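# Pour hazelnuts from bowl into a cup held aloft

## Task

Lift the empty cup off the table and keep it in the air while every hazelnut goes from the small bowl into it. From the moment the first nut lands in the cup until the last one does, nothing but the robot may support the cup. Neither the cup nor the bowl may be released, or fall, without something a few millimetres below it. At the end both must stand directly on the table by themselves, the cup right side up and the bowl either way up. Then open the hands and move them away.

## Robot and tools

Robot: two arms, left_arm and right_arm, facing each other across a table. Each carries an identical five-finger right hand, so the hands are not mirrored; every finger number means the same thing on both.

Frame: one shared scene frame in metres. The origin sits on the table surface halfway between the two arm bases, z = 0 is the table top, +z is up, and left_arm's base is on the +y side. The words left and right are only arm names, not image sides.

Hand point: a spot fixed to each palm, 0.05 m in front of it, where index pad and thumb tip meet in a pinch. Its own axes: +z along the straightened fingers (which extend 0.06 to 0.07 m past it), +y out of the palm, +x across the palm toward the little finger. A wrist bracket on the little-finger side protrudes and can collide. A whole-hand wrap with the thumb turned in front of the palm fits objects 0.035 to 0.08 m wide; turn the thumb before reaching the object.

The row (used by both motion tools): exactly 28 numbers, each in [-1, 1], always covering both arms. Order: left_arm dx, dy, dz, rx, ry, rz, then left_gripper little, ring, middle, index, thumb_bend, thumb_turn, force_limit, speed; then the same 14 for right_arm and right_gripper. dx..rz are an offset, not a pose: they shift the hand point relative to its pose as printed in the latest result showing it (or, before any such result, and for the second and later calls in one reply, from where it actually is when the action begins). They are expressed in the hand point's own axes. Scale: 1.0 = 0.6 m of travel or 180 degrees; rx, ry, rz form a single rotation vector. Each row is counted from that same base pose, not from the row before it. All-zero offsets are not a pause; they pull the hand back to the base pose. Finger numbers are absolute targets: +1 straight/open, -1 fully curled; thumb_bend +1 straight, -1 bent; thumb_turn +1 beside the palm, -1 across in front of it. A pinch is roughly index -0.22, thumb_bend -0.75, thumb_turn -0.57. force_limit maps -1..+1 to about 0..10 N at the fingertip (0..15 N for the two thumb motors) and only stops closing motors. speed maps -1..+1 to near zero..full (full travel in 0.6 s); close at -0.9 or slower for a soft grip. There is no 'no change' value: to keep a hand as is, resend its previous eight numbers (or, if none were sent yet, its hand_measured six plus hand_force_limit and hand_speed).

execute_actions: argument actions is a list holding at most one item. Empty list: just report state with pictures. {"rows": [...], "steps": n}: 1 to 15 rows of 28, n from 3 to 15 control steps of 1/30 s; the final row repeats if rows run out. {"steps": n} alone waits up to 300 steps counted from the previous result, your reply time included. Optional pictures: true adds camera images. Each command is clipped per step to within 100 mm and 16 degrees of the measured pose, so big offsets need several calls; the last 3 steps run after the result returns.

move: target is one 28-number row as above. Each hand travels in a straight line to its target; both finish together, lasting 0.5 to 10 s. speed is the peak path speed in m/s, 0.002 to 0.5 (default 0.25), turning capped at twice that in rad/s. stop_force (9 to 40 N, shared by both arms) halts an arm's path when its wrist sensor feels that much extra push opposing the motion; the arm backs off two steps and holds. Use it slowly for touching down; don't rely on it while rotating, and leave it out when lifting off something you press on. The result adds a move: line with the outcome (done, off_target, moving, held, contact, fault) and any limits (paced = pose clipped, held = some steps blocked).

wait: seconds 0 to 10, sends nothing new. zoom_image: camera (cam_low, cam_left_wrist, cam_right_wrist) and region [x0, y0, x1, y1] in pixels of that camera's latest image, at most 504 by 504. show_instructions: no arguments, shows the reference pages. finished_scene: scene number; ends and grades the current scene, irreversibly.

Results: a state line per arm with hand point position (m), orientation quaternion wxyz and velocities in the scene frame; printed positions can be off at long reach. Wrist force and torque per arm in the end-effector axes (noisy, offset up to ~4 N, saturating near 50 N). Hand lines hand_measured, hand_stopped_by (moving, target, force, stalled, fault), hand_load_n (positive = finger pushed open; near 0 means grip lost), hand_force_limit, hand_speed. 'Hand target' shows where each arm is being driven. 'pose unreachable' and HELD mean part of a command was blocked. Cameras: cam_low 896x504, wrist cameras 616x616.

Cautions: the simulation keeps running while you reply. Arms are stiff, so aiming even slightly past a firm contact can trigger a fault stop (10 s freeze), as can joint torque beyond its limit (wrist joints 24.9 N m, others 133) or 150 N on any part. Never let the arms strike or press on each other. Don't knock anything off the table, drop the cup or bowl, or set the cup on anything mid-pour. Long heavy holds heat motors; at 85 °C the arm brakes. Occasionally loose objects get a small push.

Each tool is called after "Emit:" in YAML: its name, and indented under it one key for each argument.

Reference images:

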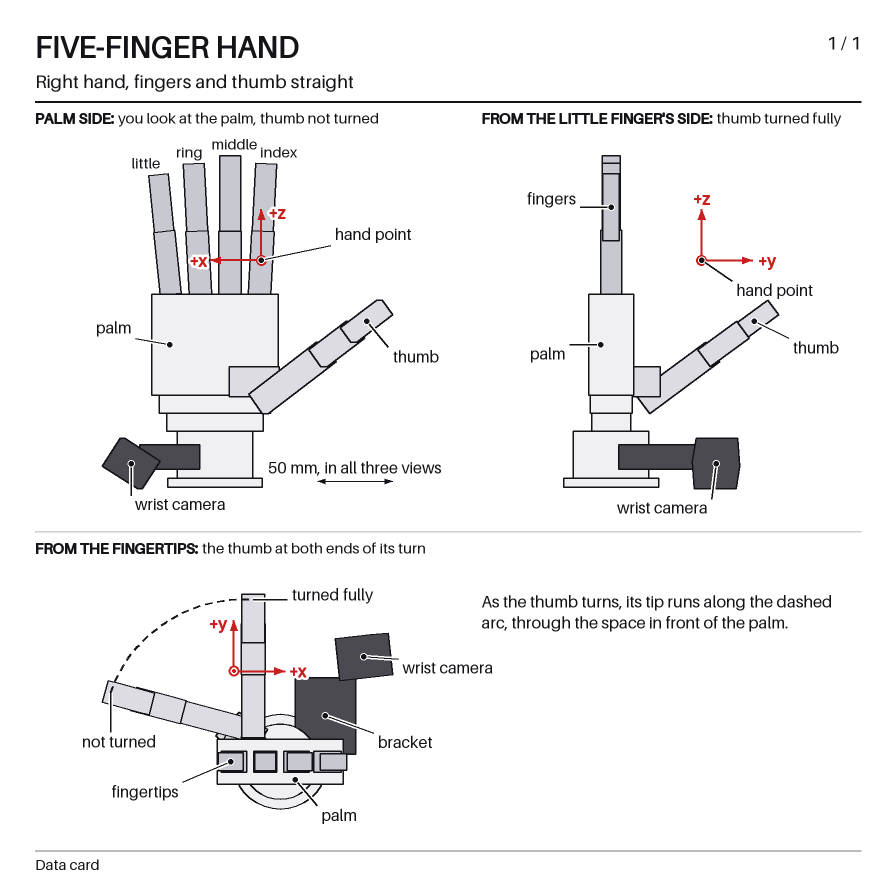

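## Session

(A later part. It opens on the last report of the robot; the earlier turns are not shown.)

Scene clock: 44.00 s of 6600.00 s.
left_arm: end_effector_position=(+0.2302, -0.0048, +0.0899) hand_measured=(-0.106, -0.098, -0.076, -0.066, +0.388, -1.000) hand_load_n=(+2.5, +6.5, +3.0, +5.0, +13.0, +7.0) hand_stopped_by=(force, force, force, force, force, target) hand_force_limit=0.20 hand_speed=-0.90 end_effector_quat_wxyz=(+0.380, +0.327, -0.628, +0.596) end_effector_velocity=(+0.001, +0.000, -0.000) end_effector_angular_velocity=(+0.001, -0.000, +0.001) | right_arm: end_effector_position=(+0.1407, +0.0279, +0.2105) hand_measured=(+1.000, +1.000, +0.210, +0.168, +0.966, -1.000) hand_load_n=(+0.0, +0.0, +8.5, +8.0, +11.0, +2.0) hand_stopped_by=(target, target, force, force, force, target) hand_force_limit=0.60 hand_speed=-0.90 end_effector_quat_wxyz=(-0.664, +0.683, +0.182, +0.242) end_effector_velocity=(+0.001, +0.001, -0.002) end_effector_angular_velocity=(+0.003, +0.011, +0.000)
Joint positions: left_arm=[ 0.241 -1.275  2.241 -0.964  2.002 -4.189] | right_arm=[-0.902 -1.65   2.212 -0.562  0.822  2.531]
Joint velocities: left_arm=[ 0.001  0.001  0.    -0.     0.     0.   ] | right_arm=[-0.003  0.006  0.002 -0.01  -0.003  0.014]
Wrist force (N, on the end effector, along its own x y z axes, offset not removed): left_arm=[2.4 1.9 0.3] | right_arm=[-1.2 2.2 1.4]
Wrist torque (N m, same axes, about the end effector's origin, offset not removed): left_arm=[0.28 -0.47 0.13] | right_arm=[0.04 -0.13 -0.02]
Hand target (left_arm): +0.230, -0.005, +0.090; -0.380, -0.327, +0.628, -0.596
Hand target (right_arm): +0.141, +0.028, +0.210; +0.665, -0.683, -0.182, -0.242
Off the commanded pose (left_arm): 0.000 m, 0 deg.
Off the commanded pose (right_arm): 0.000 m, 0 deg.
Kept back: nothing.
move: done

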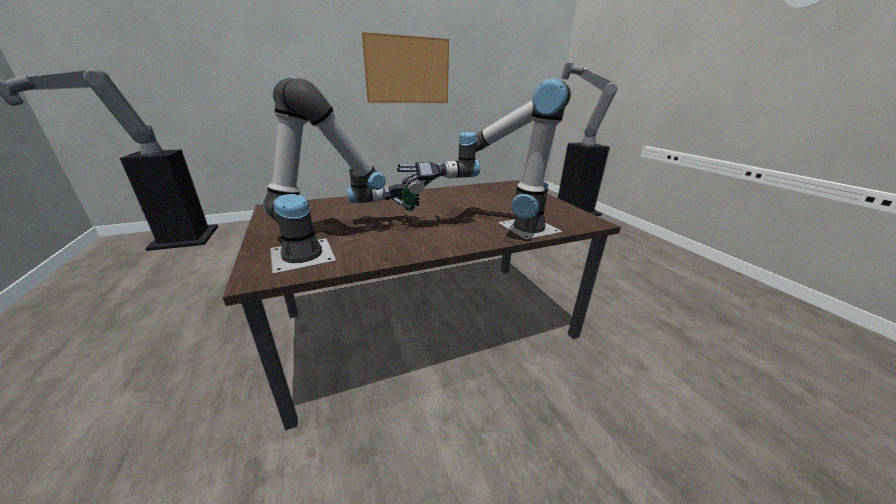

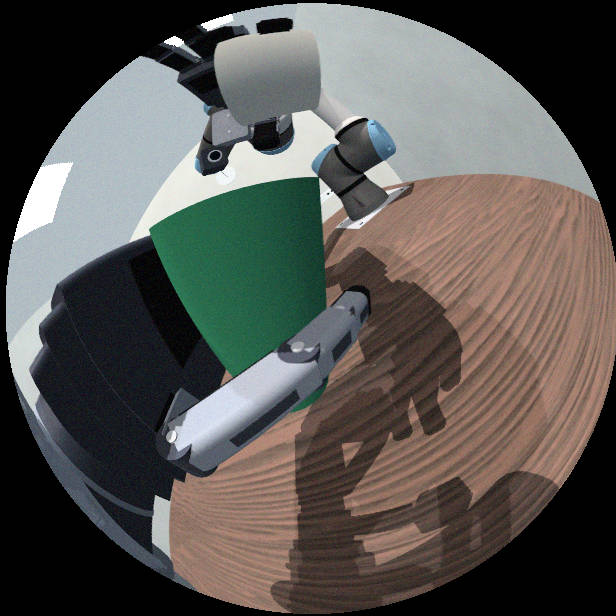

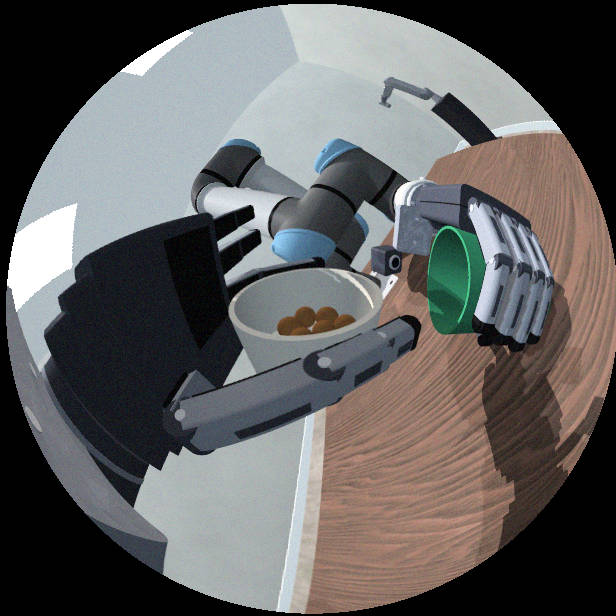

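Emit:
move:
  target: [0.0107,-0.0215,0,0,0,0.0556, -1,-0.95,-0.95,-0.95,-0.6,-1,0.2,-0.9, 0.001,0.018,0.025,0,0,0.06, 1,1,-0.95,-1,0.8,-1,0.6,-0.9]
  speed: 0.08

Emit:
zoom_image:
  camera: "cam_low"
  region: [360, 140, 470, 220]

Scene clock: 46.90 s of 6600.00 s.
left_arm: end_effector_position=(+0.2380, -0.0055, +0.1019) hand_measured=(-0.106, -0.098, -0.076, -0.066, +0.388, -1.000) hand_load_n=(+2.5, +6.5, +3.0, +5.0, +13.0, +6.5) hand_stopped_by=(force, force, force, force, force, target) hand_force_limit=0.20 hand_speed=-0.90 end_effector_quat_wxyz=(+0.327, +0.271, -0.653, +0.627) end_effector_velocity=(-0.000, -0.001, +0.001) end_effector_angular_velocity=(-0.001, -0.009, -0.001) | right_arm: end_effector_position=(+0.1486, +0.0422, +0.2020) hand_measured=(+1.000, +1.000, +0.210, +0.168, +0.966, -1.000) hand_load_n=(+0.0, +0.0, +8.5, +8.0, +11.0, +1.5) hand_stopped_by=(target, target, force, force, force, target) hand_force_limit=0.60 hand_speed=-0.90 end_effector_quat_wxyz=(-0.684, +0.697, +0.118, +0.179) end_effector_velocity=(+0.000, +0.001, -0.000) end_effector_angular_velocity=(+0.002, +0.009, +0.001)
Joint positions: left_arm=[ 0.234 -1.321  2.233 -0.912  1.996 -4.016] | right_arm=[-0.914 -1.583  2.173 -0.59   0.81   2.719]
Joint velocities: left_arm=[-0.002 -0.002 -0.001  0.003 -0.002  0.009] | right_arm=[-0.     0.003 -0.001 -0.003 -0.001  0.01 ]
Wrist force (N, on the end effector, along its own x y z axes, offset not removed): left_arm=[2.3 2.0 -1.8] | right_arm=[-2.2 3.2 0.9]
Wrist torque (N m, same axes, about the end effector's origin, offset not removed): left_arm=[0.38 -0.35 0.24] | right_arm=[0.27 0.09 -0.10]
Hand target (left_arm): +0.238, -0.005, +0.102; -0.327, -0.271, +0.654, -0.627
Hand target (right_arm): +0.149, +0.042, +0.202; +0.684, -0.697, -0.117, -0.179
Off the commanded pose (left_arm): 0.000 m, 0 deg.
Off the commanded pose (right_arm): 0.000 m, 0 deg.
Kept back: nothing.
move: done

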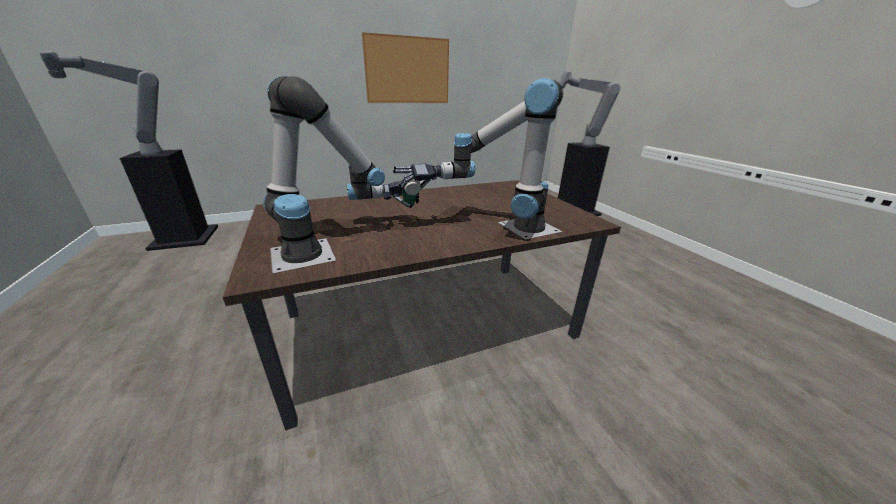

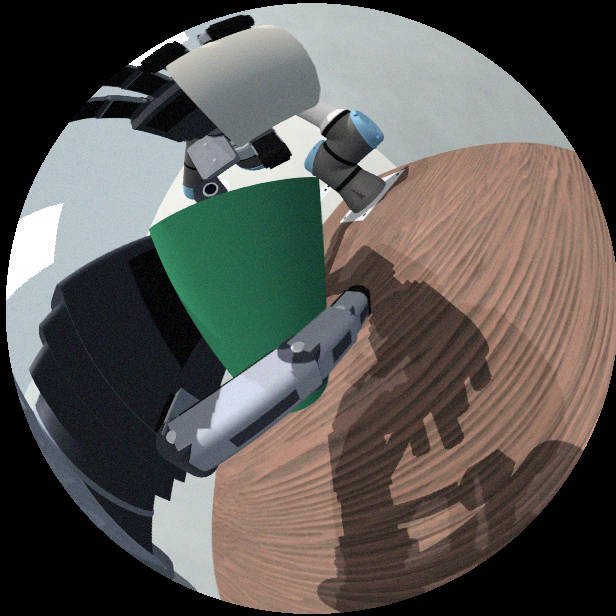

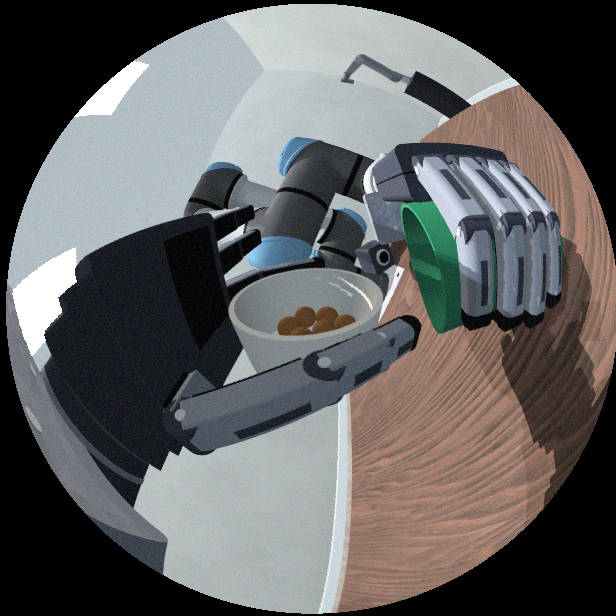

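Region (360, 140, 470, 220) of cam_low's 896x504 image, scaled by 4.582, with more detail than that image has; it fills the top 367 rows of this view, and the rest is white.

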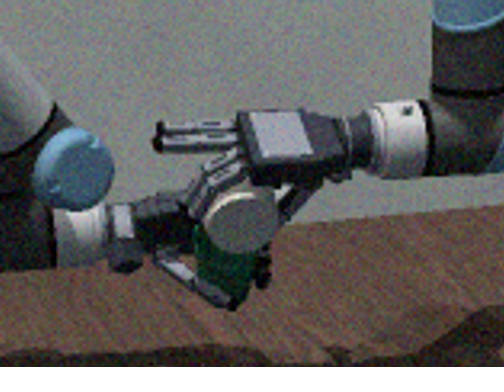

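Emit:
move:
  target: [0,0,0,0,0,0, -1,-0.95,-0.95,-0.95,-0.6,-1,0.2,-0.9, 0.027,-0.0035,0.005,0,0,0.045, 1,1,-0.95,-1,0.8,-1,0.6,-0.9]
  speed: 0.05

Scene clock: 48.93 s of 6600.00 s.
left_arm: end_effector_position=(+0.2381, -0.0055, +0.1019) hand_measured=(-0.106, -0.098, -0.076, -0.066, +0.388, -1.000) hand_load_n=(+2.5, +6.5, +3.0, +5.0, +13.0, +6.5) hand_stopped_by=(force, force, force, force, force, target) hand_force_limit=0.20 hand_speed=-0.90 end_effector_quat_wxyz=(+0.327, +0.271, -0.653, +0.627) end_effector_velocity=(-0.000, +0.000, -0.001) end_effector_angular_velocity=(+0.001, +0.000, -0.000) | right_arm: end_effector_position=(+0.1626, +0.0440, +0.2105) hand_measured=(+1.000, +1.000, +0.210, +0.168, +0.966, -1.000) hand_load_n=(+0.0, +0.0, +8.5, +8.0, +11.0, +1.5) hand_stopped_by=(target, target, force, force, force, target) hand_force_limit=0.60 hand_speed=-0.90 end_effector_quat_wxyz=(-0.695, +0.704, +0.068, +0.131) end_effector_velocity=(+0.002, +0.000, +0.002) end_effector_angular_velocity=(+0.003, +0.011, -0.001)
Joint positions: left_arm=[ 0.234 -1.321  2.233 -0.912  1.995 -4.016] | right_arm=[-0.958 -1.565  2.133 -0.568  0.766  2.859]
Joint velocities: left_arm=[-0.001  0.001  0.     0.    -0.001 -0.   ] | right_arm=[-0.005  0.002 -0.005  0.001 -0.004  0.013]
Wrist force (N, on the end effector, along its own x y z axes, offset not removed): left_arm=[0.5 2.4 -1.3] | right_arm=[0.3 0.8 0.5]
Wrist torque (N m, same axes, about the end effector's origin, offset not removed): left_arm=[0.53 -0.18 -0.09] | right_arm=[-0.06 -0.18 -0.11]
Hand target (left_arm): +0.238, -0.005, +0.102; -0.327, -0.271, +0.653, -0.627
Hand target (right_arm): +0.163, +0.044, +0.211; +0.695, -0.704, -0.068, -0.130
Off the commanded pose (left_arm): 0.000 m, 0 deg.
Off the commanded pose (right_arm): 0.000 m, 0 deg.
Kept back: nothing.
move: done

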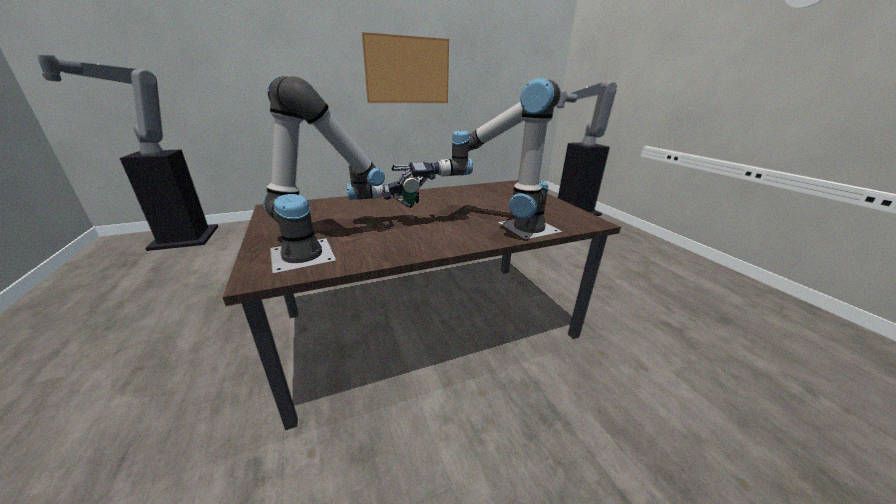

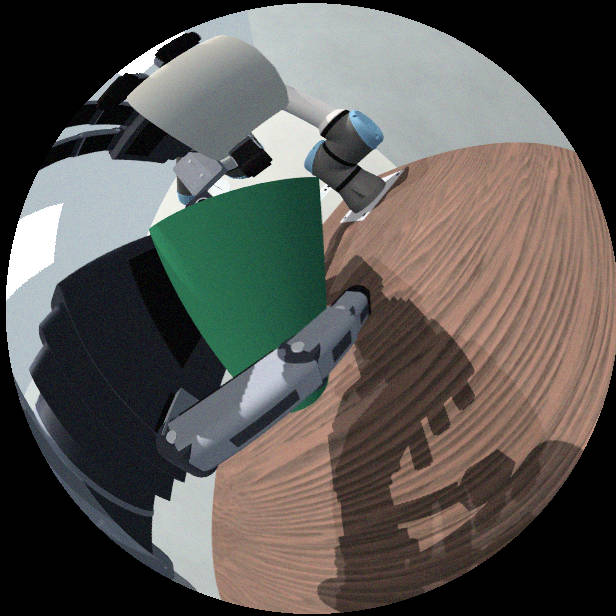

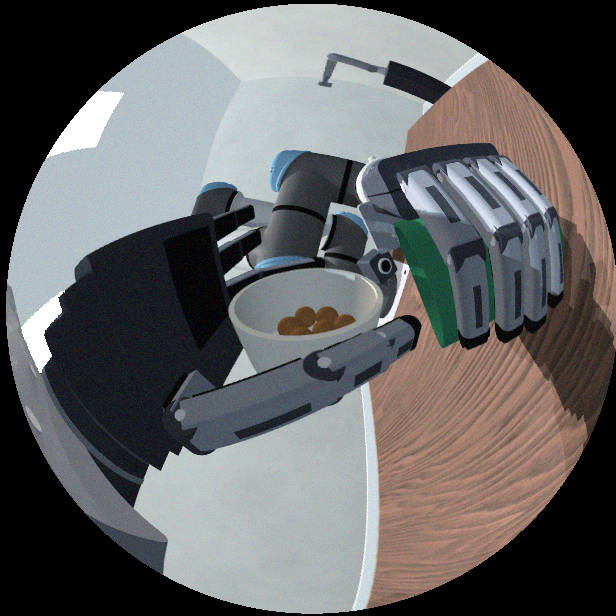

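Emit:
move:
  target: [0,0,0,0,0,0, -1,-0.95,-0.95,-0.95,-0.6,-1,0.2,-0.9, 0.007,0.003,0,0,0,0.0567, 1,1,-0.95,-1,0.8,-1,0.6,-0.9]
  speed: 0.045

Scene clock: 51.40 s of 6600.00 s.
left_arm: end_effector_position=(+0.2381, -0.0055, +0.1019) hand_measured=(-0.106, -0.098, -0.076, -0.066, +0.388, -1.000) hand_load_n=(+2.5, +6.5, +3.0, +5.0, +13.0, +6.5) hand_stopped_by=(force, force, force, force, force, target) hand_force_limit=0.20 hand_speed=-0.90 end_effector_quat_wxyz=(+0.327, +0.271, -0.653, +0.627) end_effector_velocity=(-0.001, -0.000, -0.000) end_effector_angular_velocity=(+0.000, -0.000, -0.002) | right_arm: end_effector_position=(+0.1671, +0.0436, +0.2100) hand_measured=(+1.000, +1.000, +0.210, +0.168, +0.966, -1.000) hand_load_n=(+0.0, +0.0, +8.5, +8.0, +11.0, +1.5) hand_stopped_by=(target, target, force, force, force, target) hand_force_limit=0.60 hand_speed=-0.90 end_effector_quat_wxyz=(-0.704, +0.707, +0.006, +0.069) end_effector_velocity=(+0.000, -0.000, +0.000) end_effector_angular_velocity=(+0.002, +0.011, -0.001)
Joint positions: left_arm=[ 0.234 -1.321  2.233 -0.912  1.995 -4.016] | right_arm=[-0.99  -1.542  2.121 -0.579  0.734  3.035]
Joint velocities: left_arm=[-0.002  0.     0.    -0.     0.     0.   ] | right_arm=[-0.002  0.     0.    -0.002 -0.001  0.012]
Wrist force (N, on the end effector, along its own x y z axes, offset not removed): left_arm=[1.2 1.1 -2.5] | right_arm=[0.7 3.8 -0.8]
Wrist torque (N m, same axes, about the end effector's origin, offset not removed): left_arm=[0.22 -0.15 -0.06] | right_arm=[0.47 -0.11 0.04]
Hand target (left_arm): +0.238, -0.005, +0.102; -0.327, -0.271, +0.653, -0.627
Hand target (right_arm): +0.167, +0.044, +0.210; +0.704, -0.707, -0.006, -0.069
Off the commanded pose (left_arm): 0.000 m, 0 deg.
Off the commanded pose (right_arm): 0.000 m, 0 deg.
Kept back: nothing.
move: done

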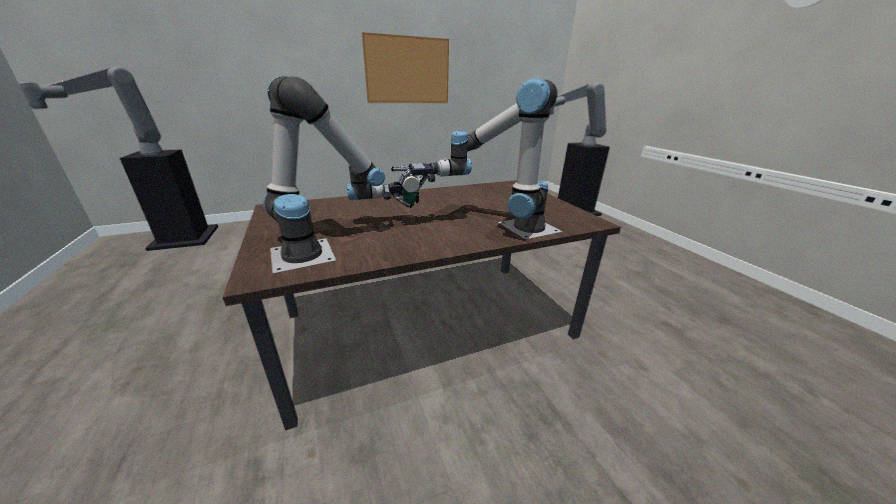

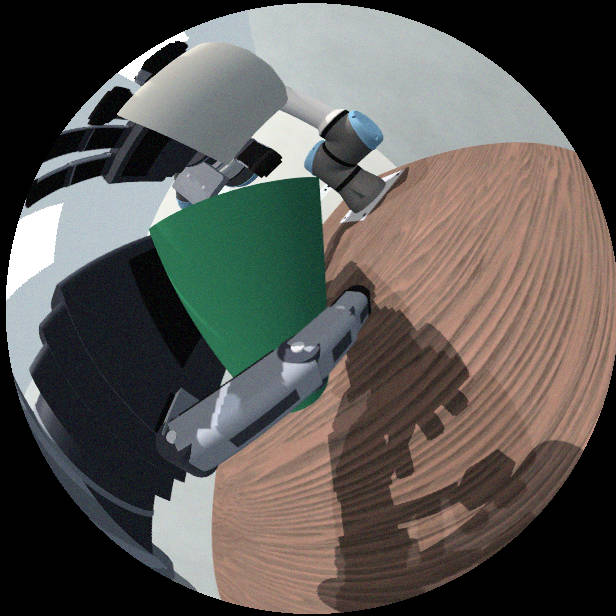

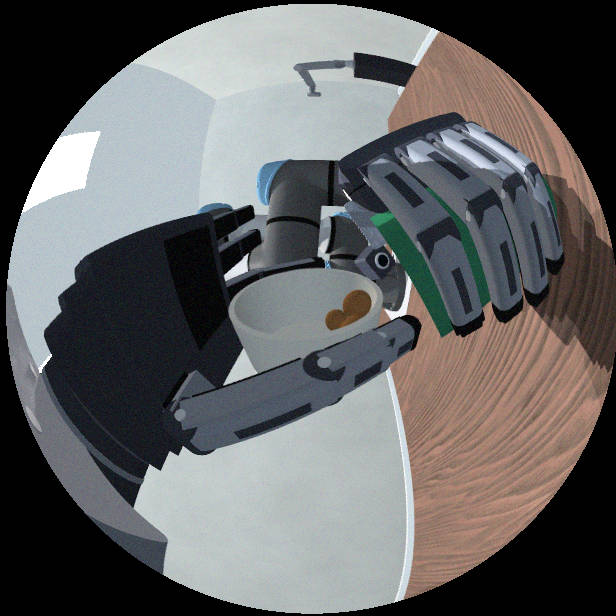

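Emit:
move:
  target: [0,0,0,0,0,0, -1,-0.95,-0.95,-0.95,-0.6,-1,0.2,-0.9, 0.012,-0.004,0,0,0,0.0667, 1,1,-0.95,-1,0.8,-1,0.6,-0.9]
  speed: 0.04

Emit:
zoom_image:
  camera: "cam_low"
  region: [300, 150, 560, 290]

Scene clock: 54.50 s of 6600.00 s.
left_arm: end_effector_position=(+0.2381, -0.0055, +0.1019) hand_measured=(-0.106, -0.098, -0.076, -0.066, +0.388, -1.000) hand_load_n=(+2.5, +6.5, +3.0, +5.0, +13.0, +6.5) hand_stopped_by=(force, force, force, force, force, target) hand_force_limit=0.20 hand_speed=-0.90 end_effector_quat_wxyz=(+0.327, +0.271, -0.653, +0.627) end_effector_velocity=(-0.000, -0.000, +0.000) end_effector_angular_velocity=(+0.000, -0.000, -0.000) | right_arm: end_effector_position=(+0.1740, +0.0430, +0.2131) hand_measured=(+1.000, +1.000, +0.210, +0.168, +0.966, -1.000) hand_load_n=(+0.0, +0.0, +8.5, +8.0, +11.0, +1.0) hand_stopped_by=(target, target, force, force, force, target) hand_force_limit=0.60 hand_speed=-0.90 end_effector_quat_wxyz=(+0.707, -0.704, +0.068, +0.005) end_effector_velocity=(+0.000, +0.000, -0.001) end_effector_angular_velocity=(+0.001, +0.012, +0.002)
Joint positions: left_arm=[ 0.234 -1.321  2.233 -0.912  1.995 -4.016] | right_arm=[-1.027 -1.515  2.102 -0.587  0.697  3.244]
Joint velocities: left_arm=[-0.001 -0.001 -0.     0.001 -0.     0.   ] | right_arm=[-0.002  0.004 -0.001 -0.002 -0.004  0.012]
Wrist force (N, on the end effector, along its own x y z axes, offset not removed): left_arm=[3.3 1.4 0.2] | right_arm=[0.7 2.3 -0.3]
Wrist torque (N m, same axes, about the end effector's origin, offset not removed): left_arm=[0.09 -0.69 0.23] | right_arm=[0.19 -0.20 0.10]
Hand target (left_arm): +0.238, -0.005, +0.102; -0.327, -0.271, +0.653, -0.627
Hand target (right_arm): +0.174, +0.043, +0.213; +0.707, -0.704, +0.068, +0.005
Off the commanded pose (left_arm): 0.000 m, 0 deg.
Off the commanded pose (right_arm): 0.000 m, 0 deg.
Kept back: nothing.
move: done

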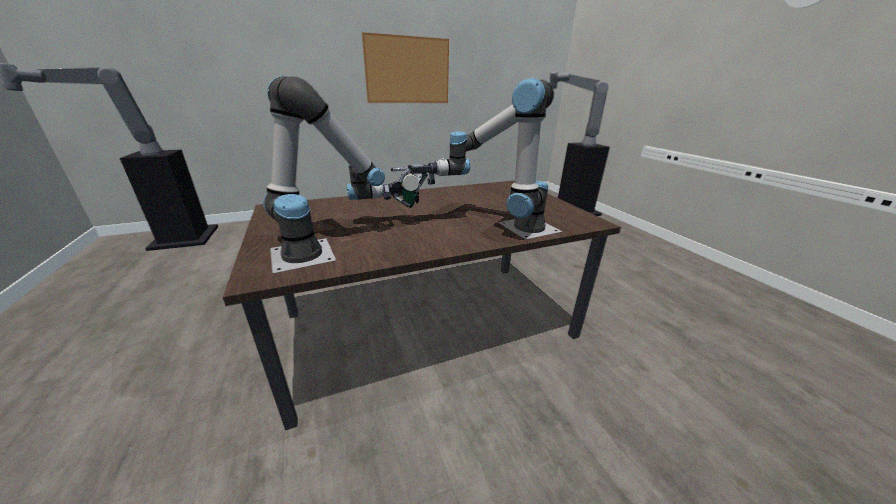

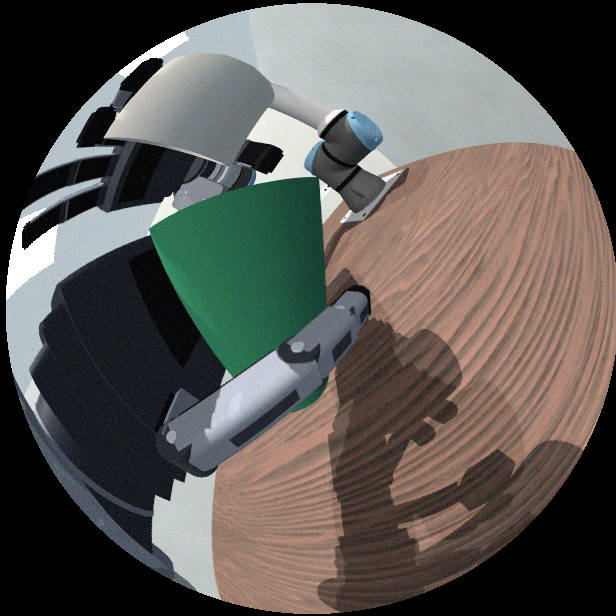

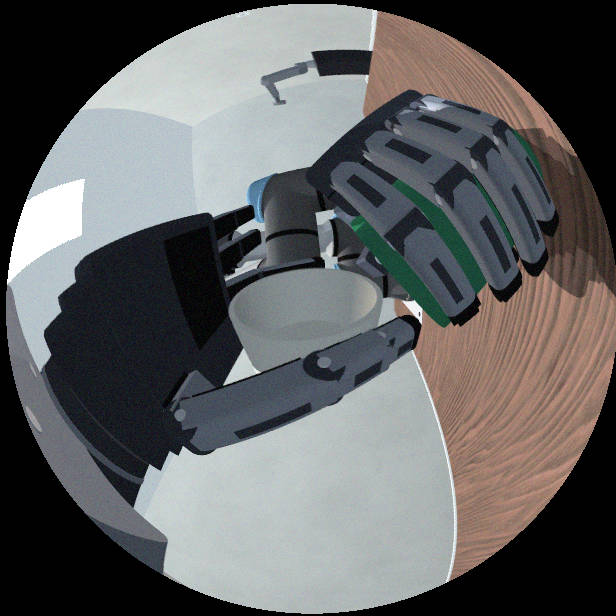

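Region (300, 150, 560, 290) of cam_low's 896x504 image, scaled by 1.938, with more detail than that image has; it fills the top 271 rows of this view, and the rest is white.

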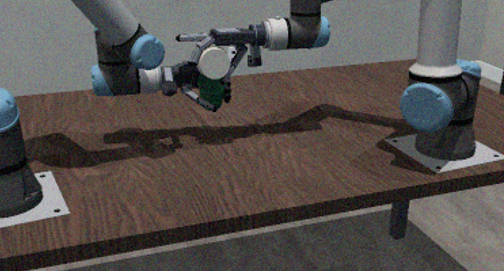

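Emit:
move:
  target: [-0.007,0.023,0,0,0,-0.0556, -1,-0.95,-0.95,-0.95,-0.6,-1,0.2,-0.9, 0.0125,-0.0085,0,0,0,0.0667, 1,1,-0.95,-1,0.8,-1,0.6,-0.9]
  speed: 0.07

Scene clock: 56.53 s of 6600.00 s.
left_arm: end_effector_position=(+0.2303, -0.0048, +0.0899) hand_measured=(-0.106, -0.098, -0.076, -0.066, +0.388, -1.000) hand_load_n=(+2.5, +6.5, +3.0, +5.0, +13.0, +6.5) hand_stopped_by=(force, force, force, force, force, target) hand_force_limit=0.20 hand_speed=-0.90 end_effector_quat_wxyz=(+0.380, +0.327, -0.628, +0.596) end_effector_velocity=(+0.000, -0.000, -0.000) end_effector_angular_velocity=(-0.001, +0.010, +0.001) | right_arm: end_effector_position=(+0.1819, +0.0423, +0.2174) hand_measured=(+1.000, +1.000, +0.210, +0.168, +0.966, -1.000) hand_load_n=(+0.0, +0.0, +8.5, +8.0, +11.0, +1.0) hand_stopped_by=(target, target, force, force, force, target) hand_force_limit=0.60 hand_speed=-0.90 end_effector_quat_wxyz=(+0.703, -0.693, +0.140, +0.078) end_effector_velocity=(+0.001, +0.000, +0.001) end_effector_angular_velocity=(+0.003, +0.012, +0.000)
Joint positions: left_arm=[ 0.241 -1.275  2.241 -0.965  2.002 -4.189] | right_arm=[-1.06  -1.485  2.083 -0.598  0.664  3.452]
Joint velocities: left_arm=[ 0.002  0.003 -0.    -0.005  0.    -0.011] | right_arm=[-0.002  0.002 -0.001 -0.003 -0.003  0.014]
Wrist force (N, on the end effector, along its own x y z axes, offset not removed): left_arm=[1.4 3.0 0.6] | right_arm=[-0.5 2.3 1.6]
Wrist torque (N m, same axes, about the end effector's origin, offset not removed): left_arm=[0.41 -0.41 0.09] | right_arm=[0.04 -0.02 -0.10]
Hand target (left_arm): +0.230, -0.005, +0.090; -0.381, -0.327, +0.627, -0.596
Hand target (right_arm): +0.182, +0.042, +0.217; +0.703, -0.693, +0.141, +0.079
Off the commanded pose (left_arm): 0.000 m, 0 deg.
Off the commanded pose (right_arm): 0.000 m, 0 deg.
Kept back: nothing.
move: done

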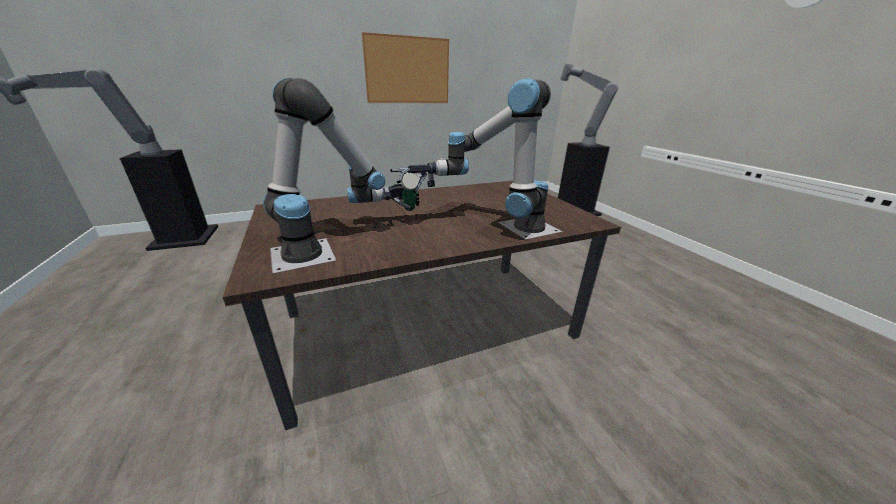

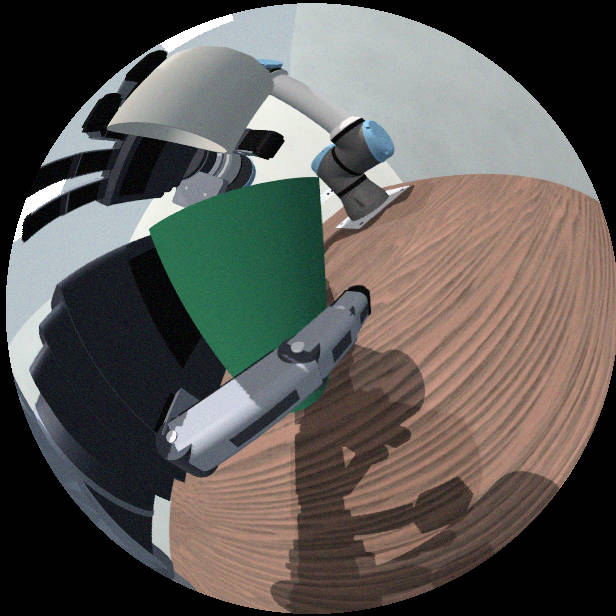

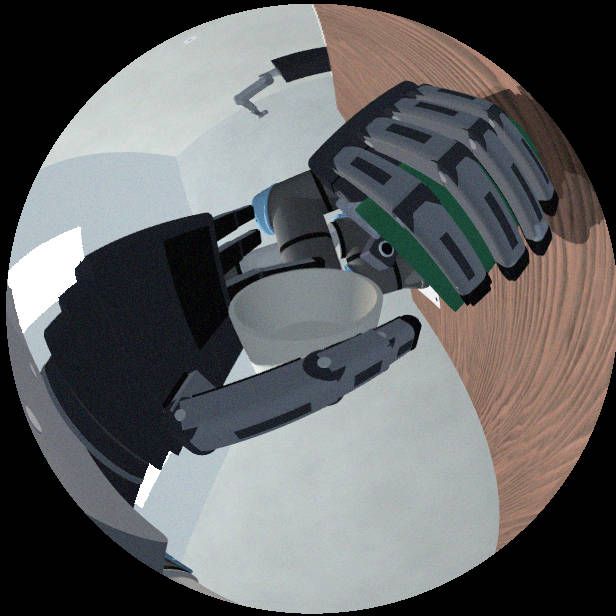

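Emit:
move:
  target: [-0.144,-0.183,-0.229,0.1085,-0.0291,-0.165, -1,-0.95,-0.95,-0.95,-0.6,-1,0.2,-0.9, -0.038,-0.063,-0.038,0,0,-0.321, 1,1,-0.95,-1,0.8,-1,0.6,-0.9]
  speed: 0.3

Scene clock: 59.40 s of 6600.00 s.
left_arm: end_effector_position=(+0.3798, +0.1197, +0.0700) hand_measured=(-0.106, -0.098, -0.076, -0.066, +0.388, -1.000) hand_load_n=(+2.5, +6.5, +3.0, +5.0, +13.0, +7.0) hand_stopped_by=(force, force, force, force, force, target) hand_force_limit=0.20 hand_speed=-0.90 end_effector_quat_wxyz=(+0.431, +0.561, -0.431, +0.560) end_effector_velocity=(+0.001, +0.001, +0.000) end_effector_angular_velocity=(-0.001, +0.004, +0.002) | right_arm: end_effector_position=(+0.1697, +0.0204, +0.2603) hand_measured=(+1.000, +1.000, +0.210, +0.168, +0.966, -1.000) hand_load_n=(+0.0, +0.0, +8.5, +8.0, +11.0, +2.0) hand_stopped_by=(target, target, force, force, force, target) hand_force_limit=0.60 hand_speed=-0.90 end_effector_quat_wxyz=(-0.653, +0.675, +0.212, +0.271) end_effector_velocity=(+0.000, -0.000, +0.001) end_effector_angular_velocity=(-0.003, -0.012, -0.002)
Joint positions: left_arm=[ 0.667 -1.176  2.302 -1.125  2.079 -4.713] | right_arm=[-0.969 -1.704  2.119 -0.414  0.755  2.445]
Joint velocities: left_arm=[ 0.004  0.    -0.001  0.001  0.002 -0.004] | right_arm=[ 0.002 -0.001 -0.002  0.006  0.004 -0.014]
Wrist force (N, on the end effector, along its own x y z axes, offset not removed): left_arm=[3.3 1.8 -2.5] | right_arm=[-1.9 1.3 0.6]
Wrist torque (N m, same axes, about the end effector's origin, offset not removed): left_arm=[0.38 -0.60 0.20] | right_arm=[-0.05 0.07 -0.14]
Hand target (left_arm): +0.380, +0.120, +0.070; +0.431, +0.561, -0.431, +0.560
Hand target (right_arm): +0.170, +0.020, +0.260; +0.653, -0.675, -0.212, -0.271
Off the commanded pose (left_arm): 0.000 m, 0 deg.
Off the commanded pose (right_arm): 0.000 m, 0 deg.
Kept back: nothing.
move: done

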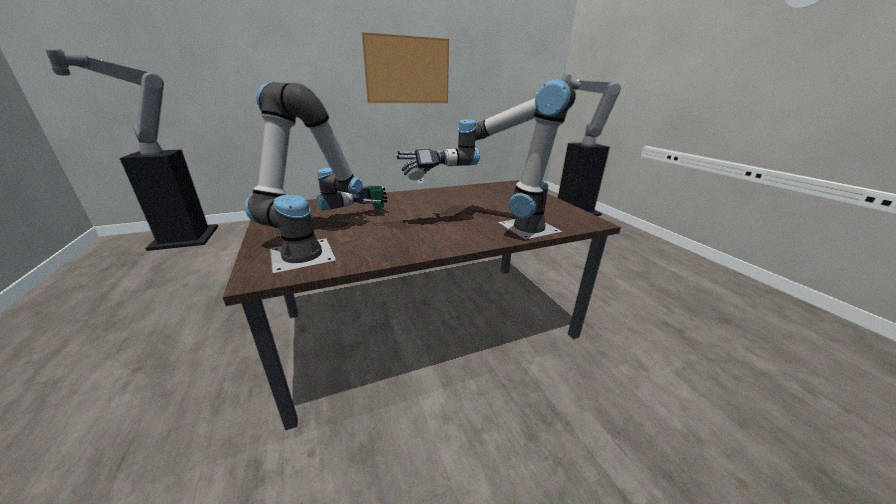

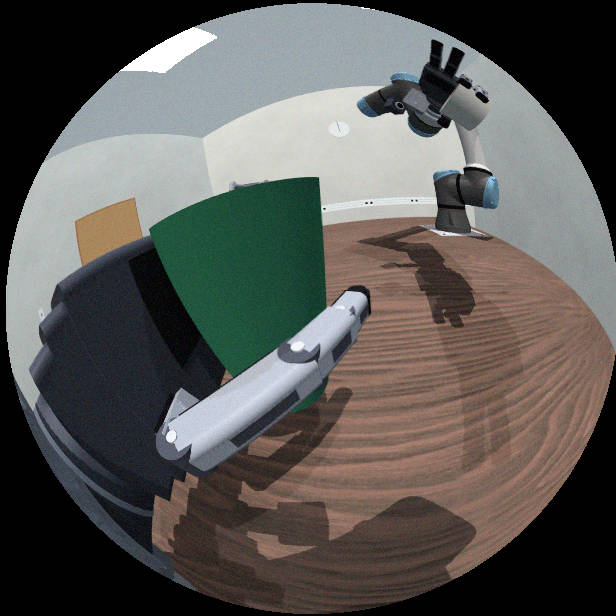

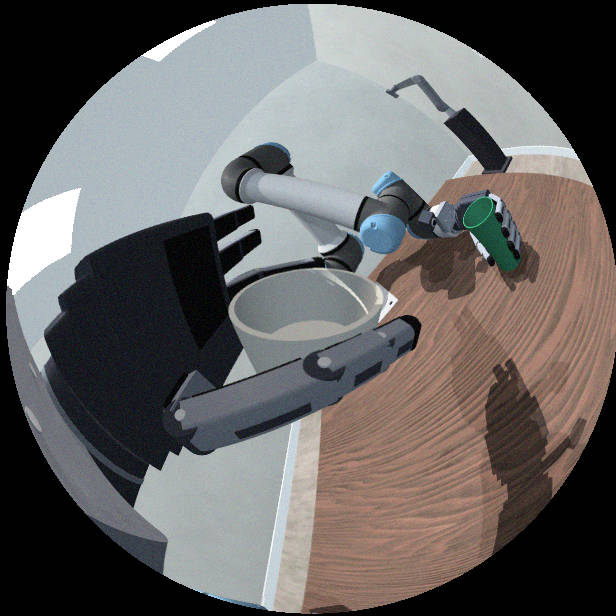

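Emit:
move:
  target: [-0.042,0,0,0,0,0, -1,-0.95,-0.95,-0.95,-0.6,-1,0.2,-0.9, -0.1368,0.3863,-0.1052,-0.1039,0.0485,-0.2748, 1,1,-0.95,-1,0.8,-1,0.6,-0.9]
  speed: 0.3

Emit:
move:
  target: [-0.025,0,0,0,0,0, -1,-0.95,-0.95,-0.95,-0.6,-1,0.2,-0.9, -0.028,0,0,0,0,0, 1,1,-0.95,-1,0.8,-1,0.6,-0.9]
  speed: 0.006
  stop_force: 9

Scene clock: 61.83 s of 6600.00 s.
left_arm: end_effector_position=(+0.3798, +0.1197, +0.0448) hand_measured=(-0.106, -0.098, -0.076, -0.066, +0.388, -1.000) hand_load_n=(+2.5, +6.5, +3.0, +5.0, +13.0, +7.0) hand_stopped_by=(force, force, force, force, force, target) hand_force_limit=0.20 hand_speed=-0.90 end_effector_quat_wxyz=(+0.431, +0.561, -0.431, +0.560) end_effector_velocity=(-0.000, -0.000, +0.000) end_effector_angular_velocity=(-0.001, -0.000, -0.000) | right_arm: end_effector_position=(+0.2497, -0.0501, +0.0300) hand_measured=(+1.000, +1.000, +0.210, +0.168, +0.966, -1.000) hand_load_n=(+0.0, +0.0, +8.5, +8.5, +11.0, +2.0) hand_stopped_by=(target, target, force, force, force, target) hand_force_limit=0.60 hand_speed=-0.90 end_effector_quat_wxyz=(-0.380, +0.597, +0.379, +0.596) end_effector_velocity=(+0.001, +0.001, -0.002) end_effector_angular_velocity=(+0.007, -0.011, -0.002)
Joint positions: left_arm=[ 0.667 -1.102  2.307 -1.204  2.079 -4.713] | right_arm=[-0.938 -1.125  2.504 -1.378  1.135  1.573]
Joint velocities: left_arm=[-0.     0.    -0.    -0.001 -0.    -0.   ] | right_arm=[ 0.001  0.019  0.001 -0.032  0.002 -0.002]
Wrist force (N, on the end effector, along its own x y z axes, offset not removed): left_arm=[1.3 -0.9 -2.1] | right_arm=[-3.6 -0.6 1.7]
Wrist torque (N m, same axes, about the end effector's origin, offset not removed): left_arm=[0.07 -0.27 -0.09] | right_arm=[-0.25 0.12 -0.24]
Hand target (left_arm): +0.380, +0.120, +0.045; +0.431, +0.561, -0.431, +0.560
Hand target (right_arm): +0.250, -0.050, +0.030; -0.380, +0.597, +0.379, +0.596
Off the commanded pose (left_arm): 0.000 m, 0 deg.
Off the commanded pose (right_arm): 0.000 m, 0 deg.
Kept back: nothing.
move: done

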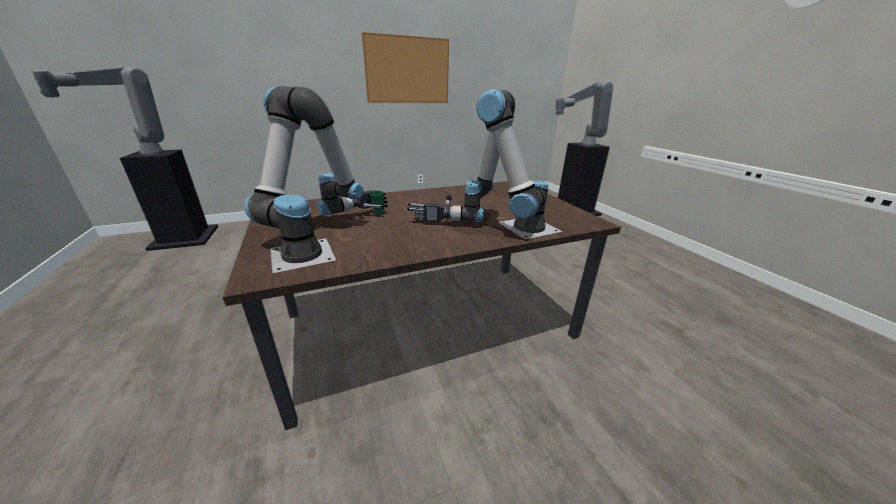

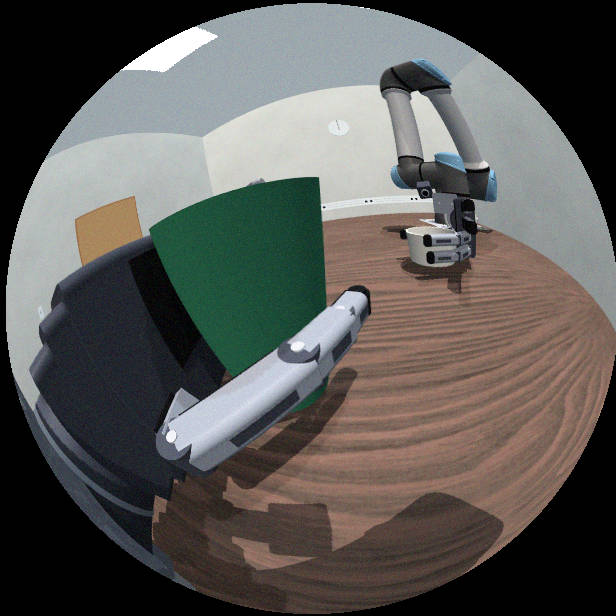

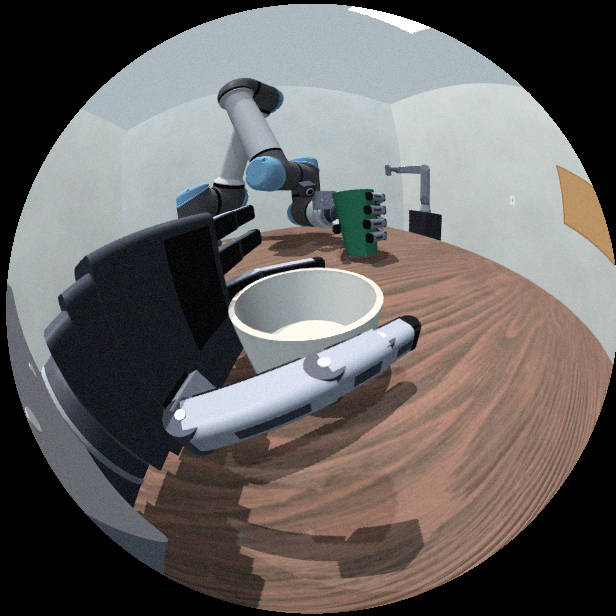

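Scene clock: 64.23 s of 6600.00 s.
left_arm: end_effector_position=(+0.3798, +0.1197, +0.0355) hand_measured=(-0.106, -0.098, -0.076, -0.066, +0.388, -1.000) hand_load_n=(+3.0, +6.5, +2.5, +4.5, +12.5, +2.0) hand_stopped_by=(force, force, force, force, force, target) hand_force_limit=0.20 hand_speed=-0.90 end_effector_quat_wxyz=(+0.431, +0.561, -0.431, +0.560) end_effector_velocity=(+0.000, +0.000, +0.000) end_effector_angular_velocity=(-0.000, -0.001, +0.001) | right_arm: end_effector_position=(+0.2497, -0.0501, +0.0180) hand_measured=(+1.000, +1.000, +0.210, +0.168, +0.966, -1.000) hand_load_n=(+0.0, +0.0, +8.5, +7.5, +11.0, -1.5) hand_stopped_by=(target, target, force, force, force, target) hand_force_limit=0.60 hand_speed=-0.90 end_effector_quat_wxyz=(-0.380, +0.597, +0.379, +0.596) end_effector_velocity=(+0.000, -0.000, +0.001) end_effector_angular_velocity=(-0.002, +0.003, -0.001)
Joint positions: left_arm=[ 0.667 -1.074  2.308 -1.232  2.079 -4.713] | right_arm=[-0.938 -1.078  2.503 -1.424  1.135  1.573]
Joint velocities: left_arm=[ 0.001 -0.001  0.     0.     0.     0.   ] | right_arm=[-0.001 -0.006 -0.     0.009 -0.     0.   ]
Wrist force (N, on the end effector, along its own x y z axes, offset not removed): left_arm=[8.1 3.3 -0.5] | right_arm=[11.1 -0.5 -5.1]
Wrist torque (N m, same axes, about the end effector's origin, offset not removed): left_arm=[0.34 -0.57 -0.04] | right_arm=[-0.04 0.03 0.16]
Hand target (left_arm): +0.380, +0.120, +0.036; +0.431, +0.561, -0.431, +0.560
Hand target (right_arm): +0.250, -0.050, +0.018; -0.380, +0.597, +0.379, +0.596
Off the commanded pose (left_arm): 0.006 m, 0 deg.
Off the commanded pose (right_arm): 0.005 m, 0 deg.
Kept back: nothing.
move: contact (left_arm, right_arm)

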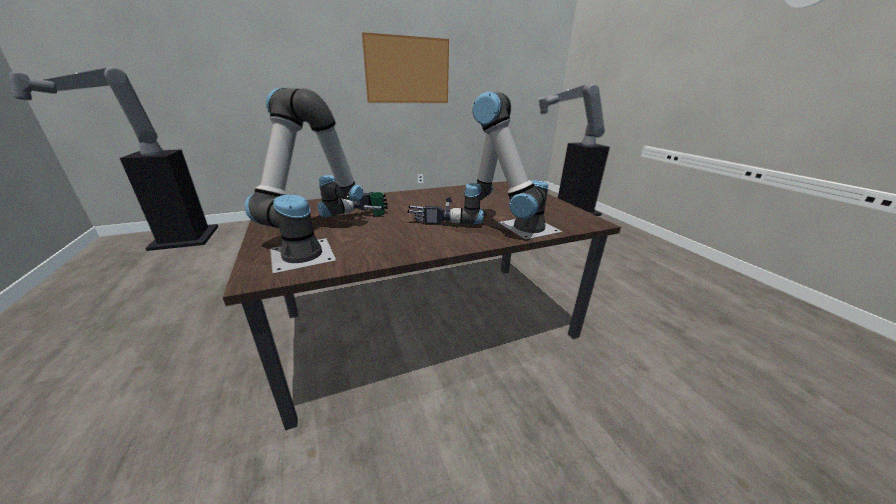

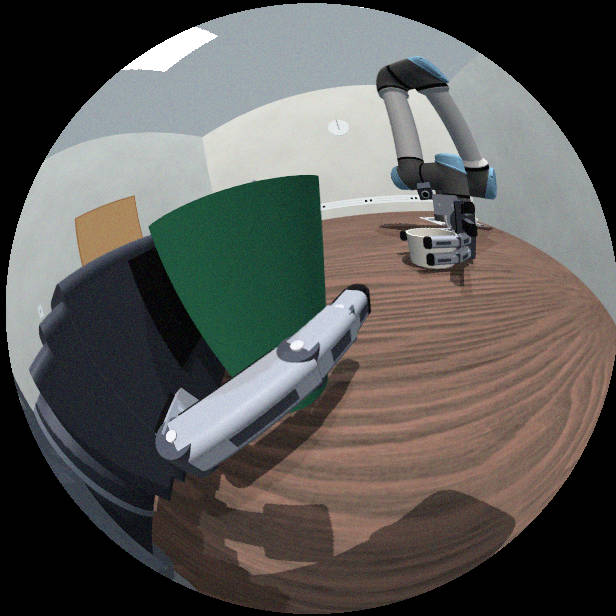

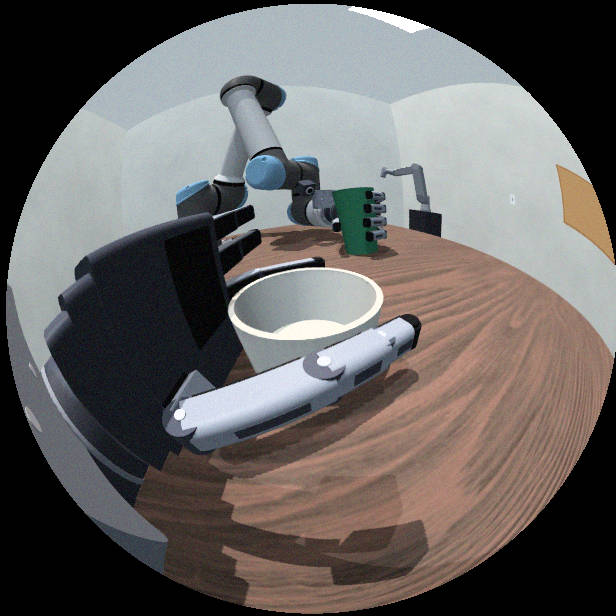

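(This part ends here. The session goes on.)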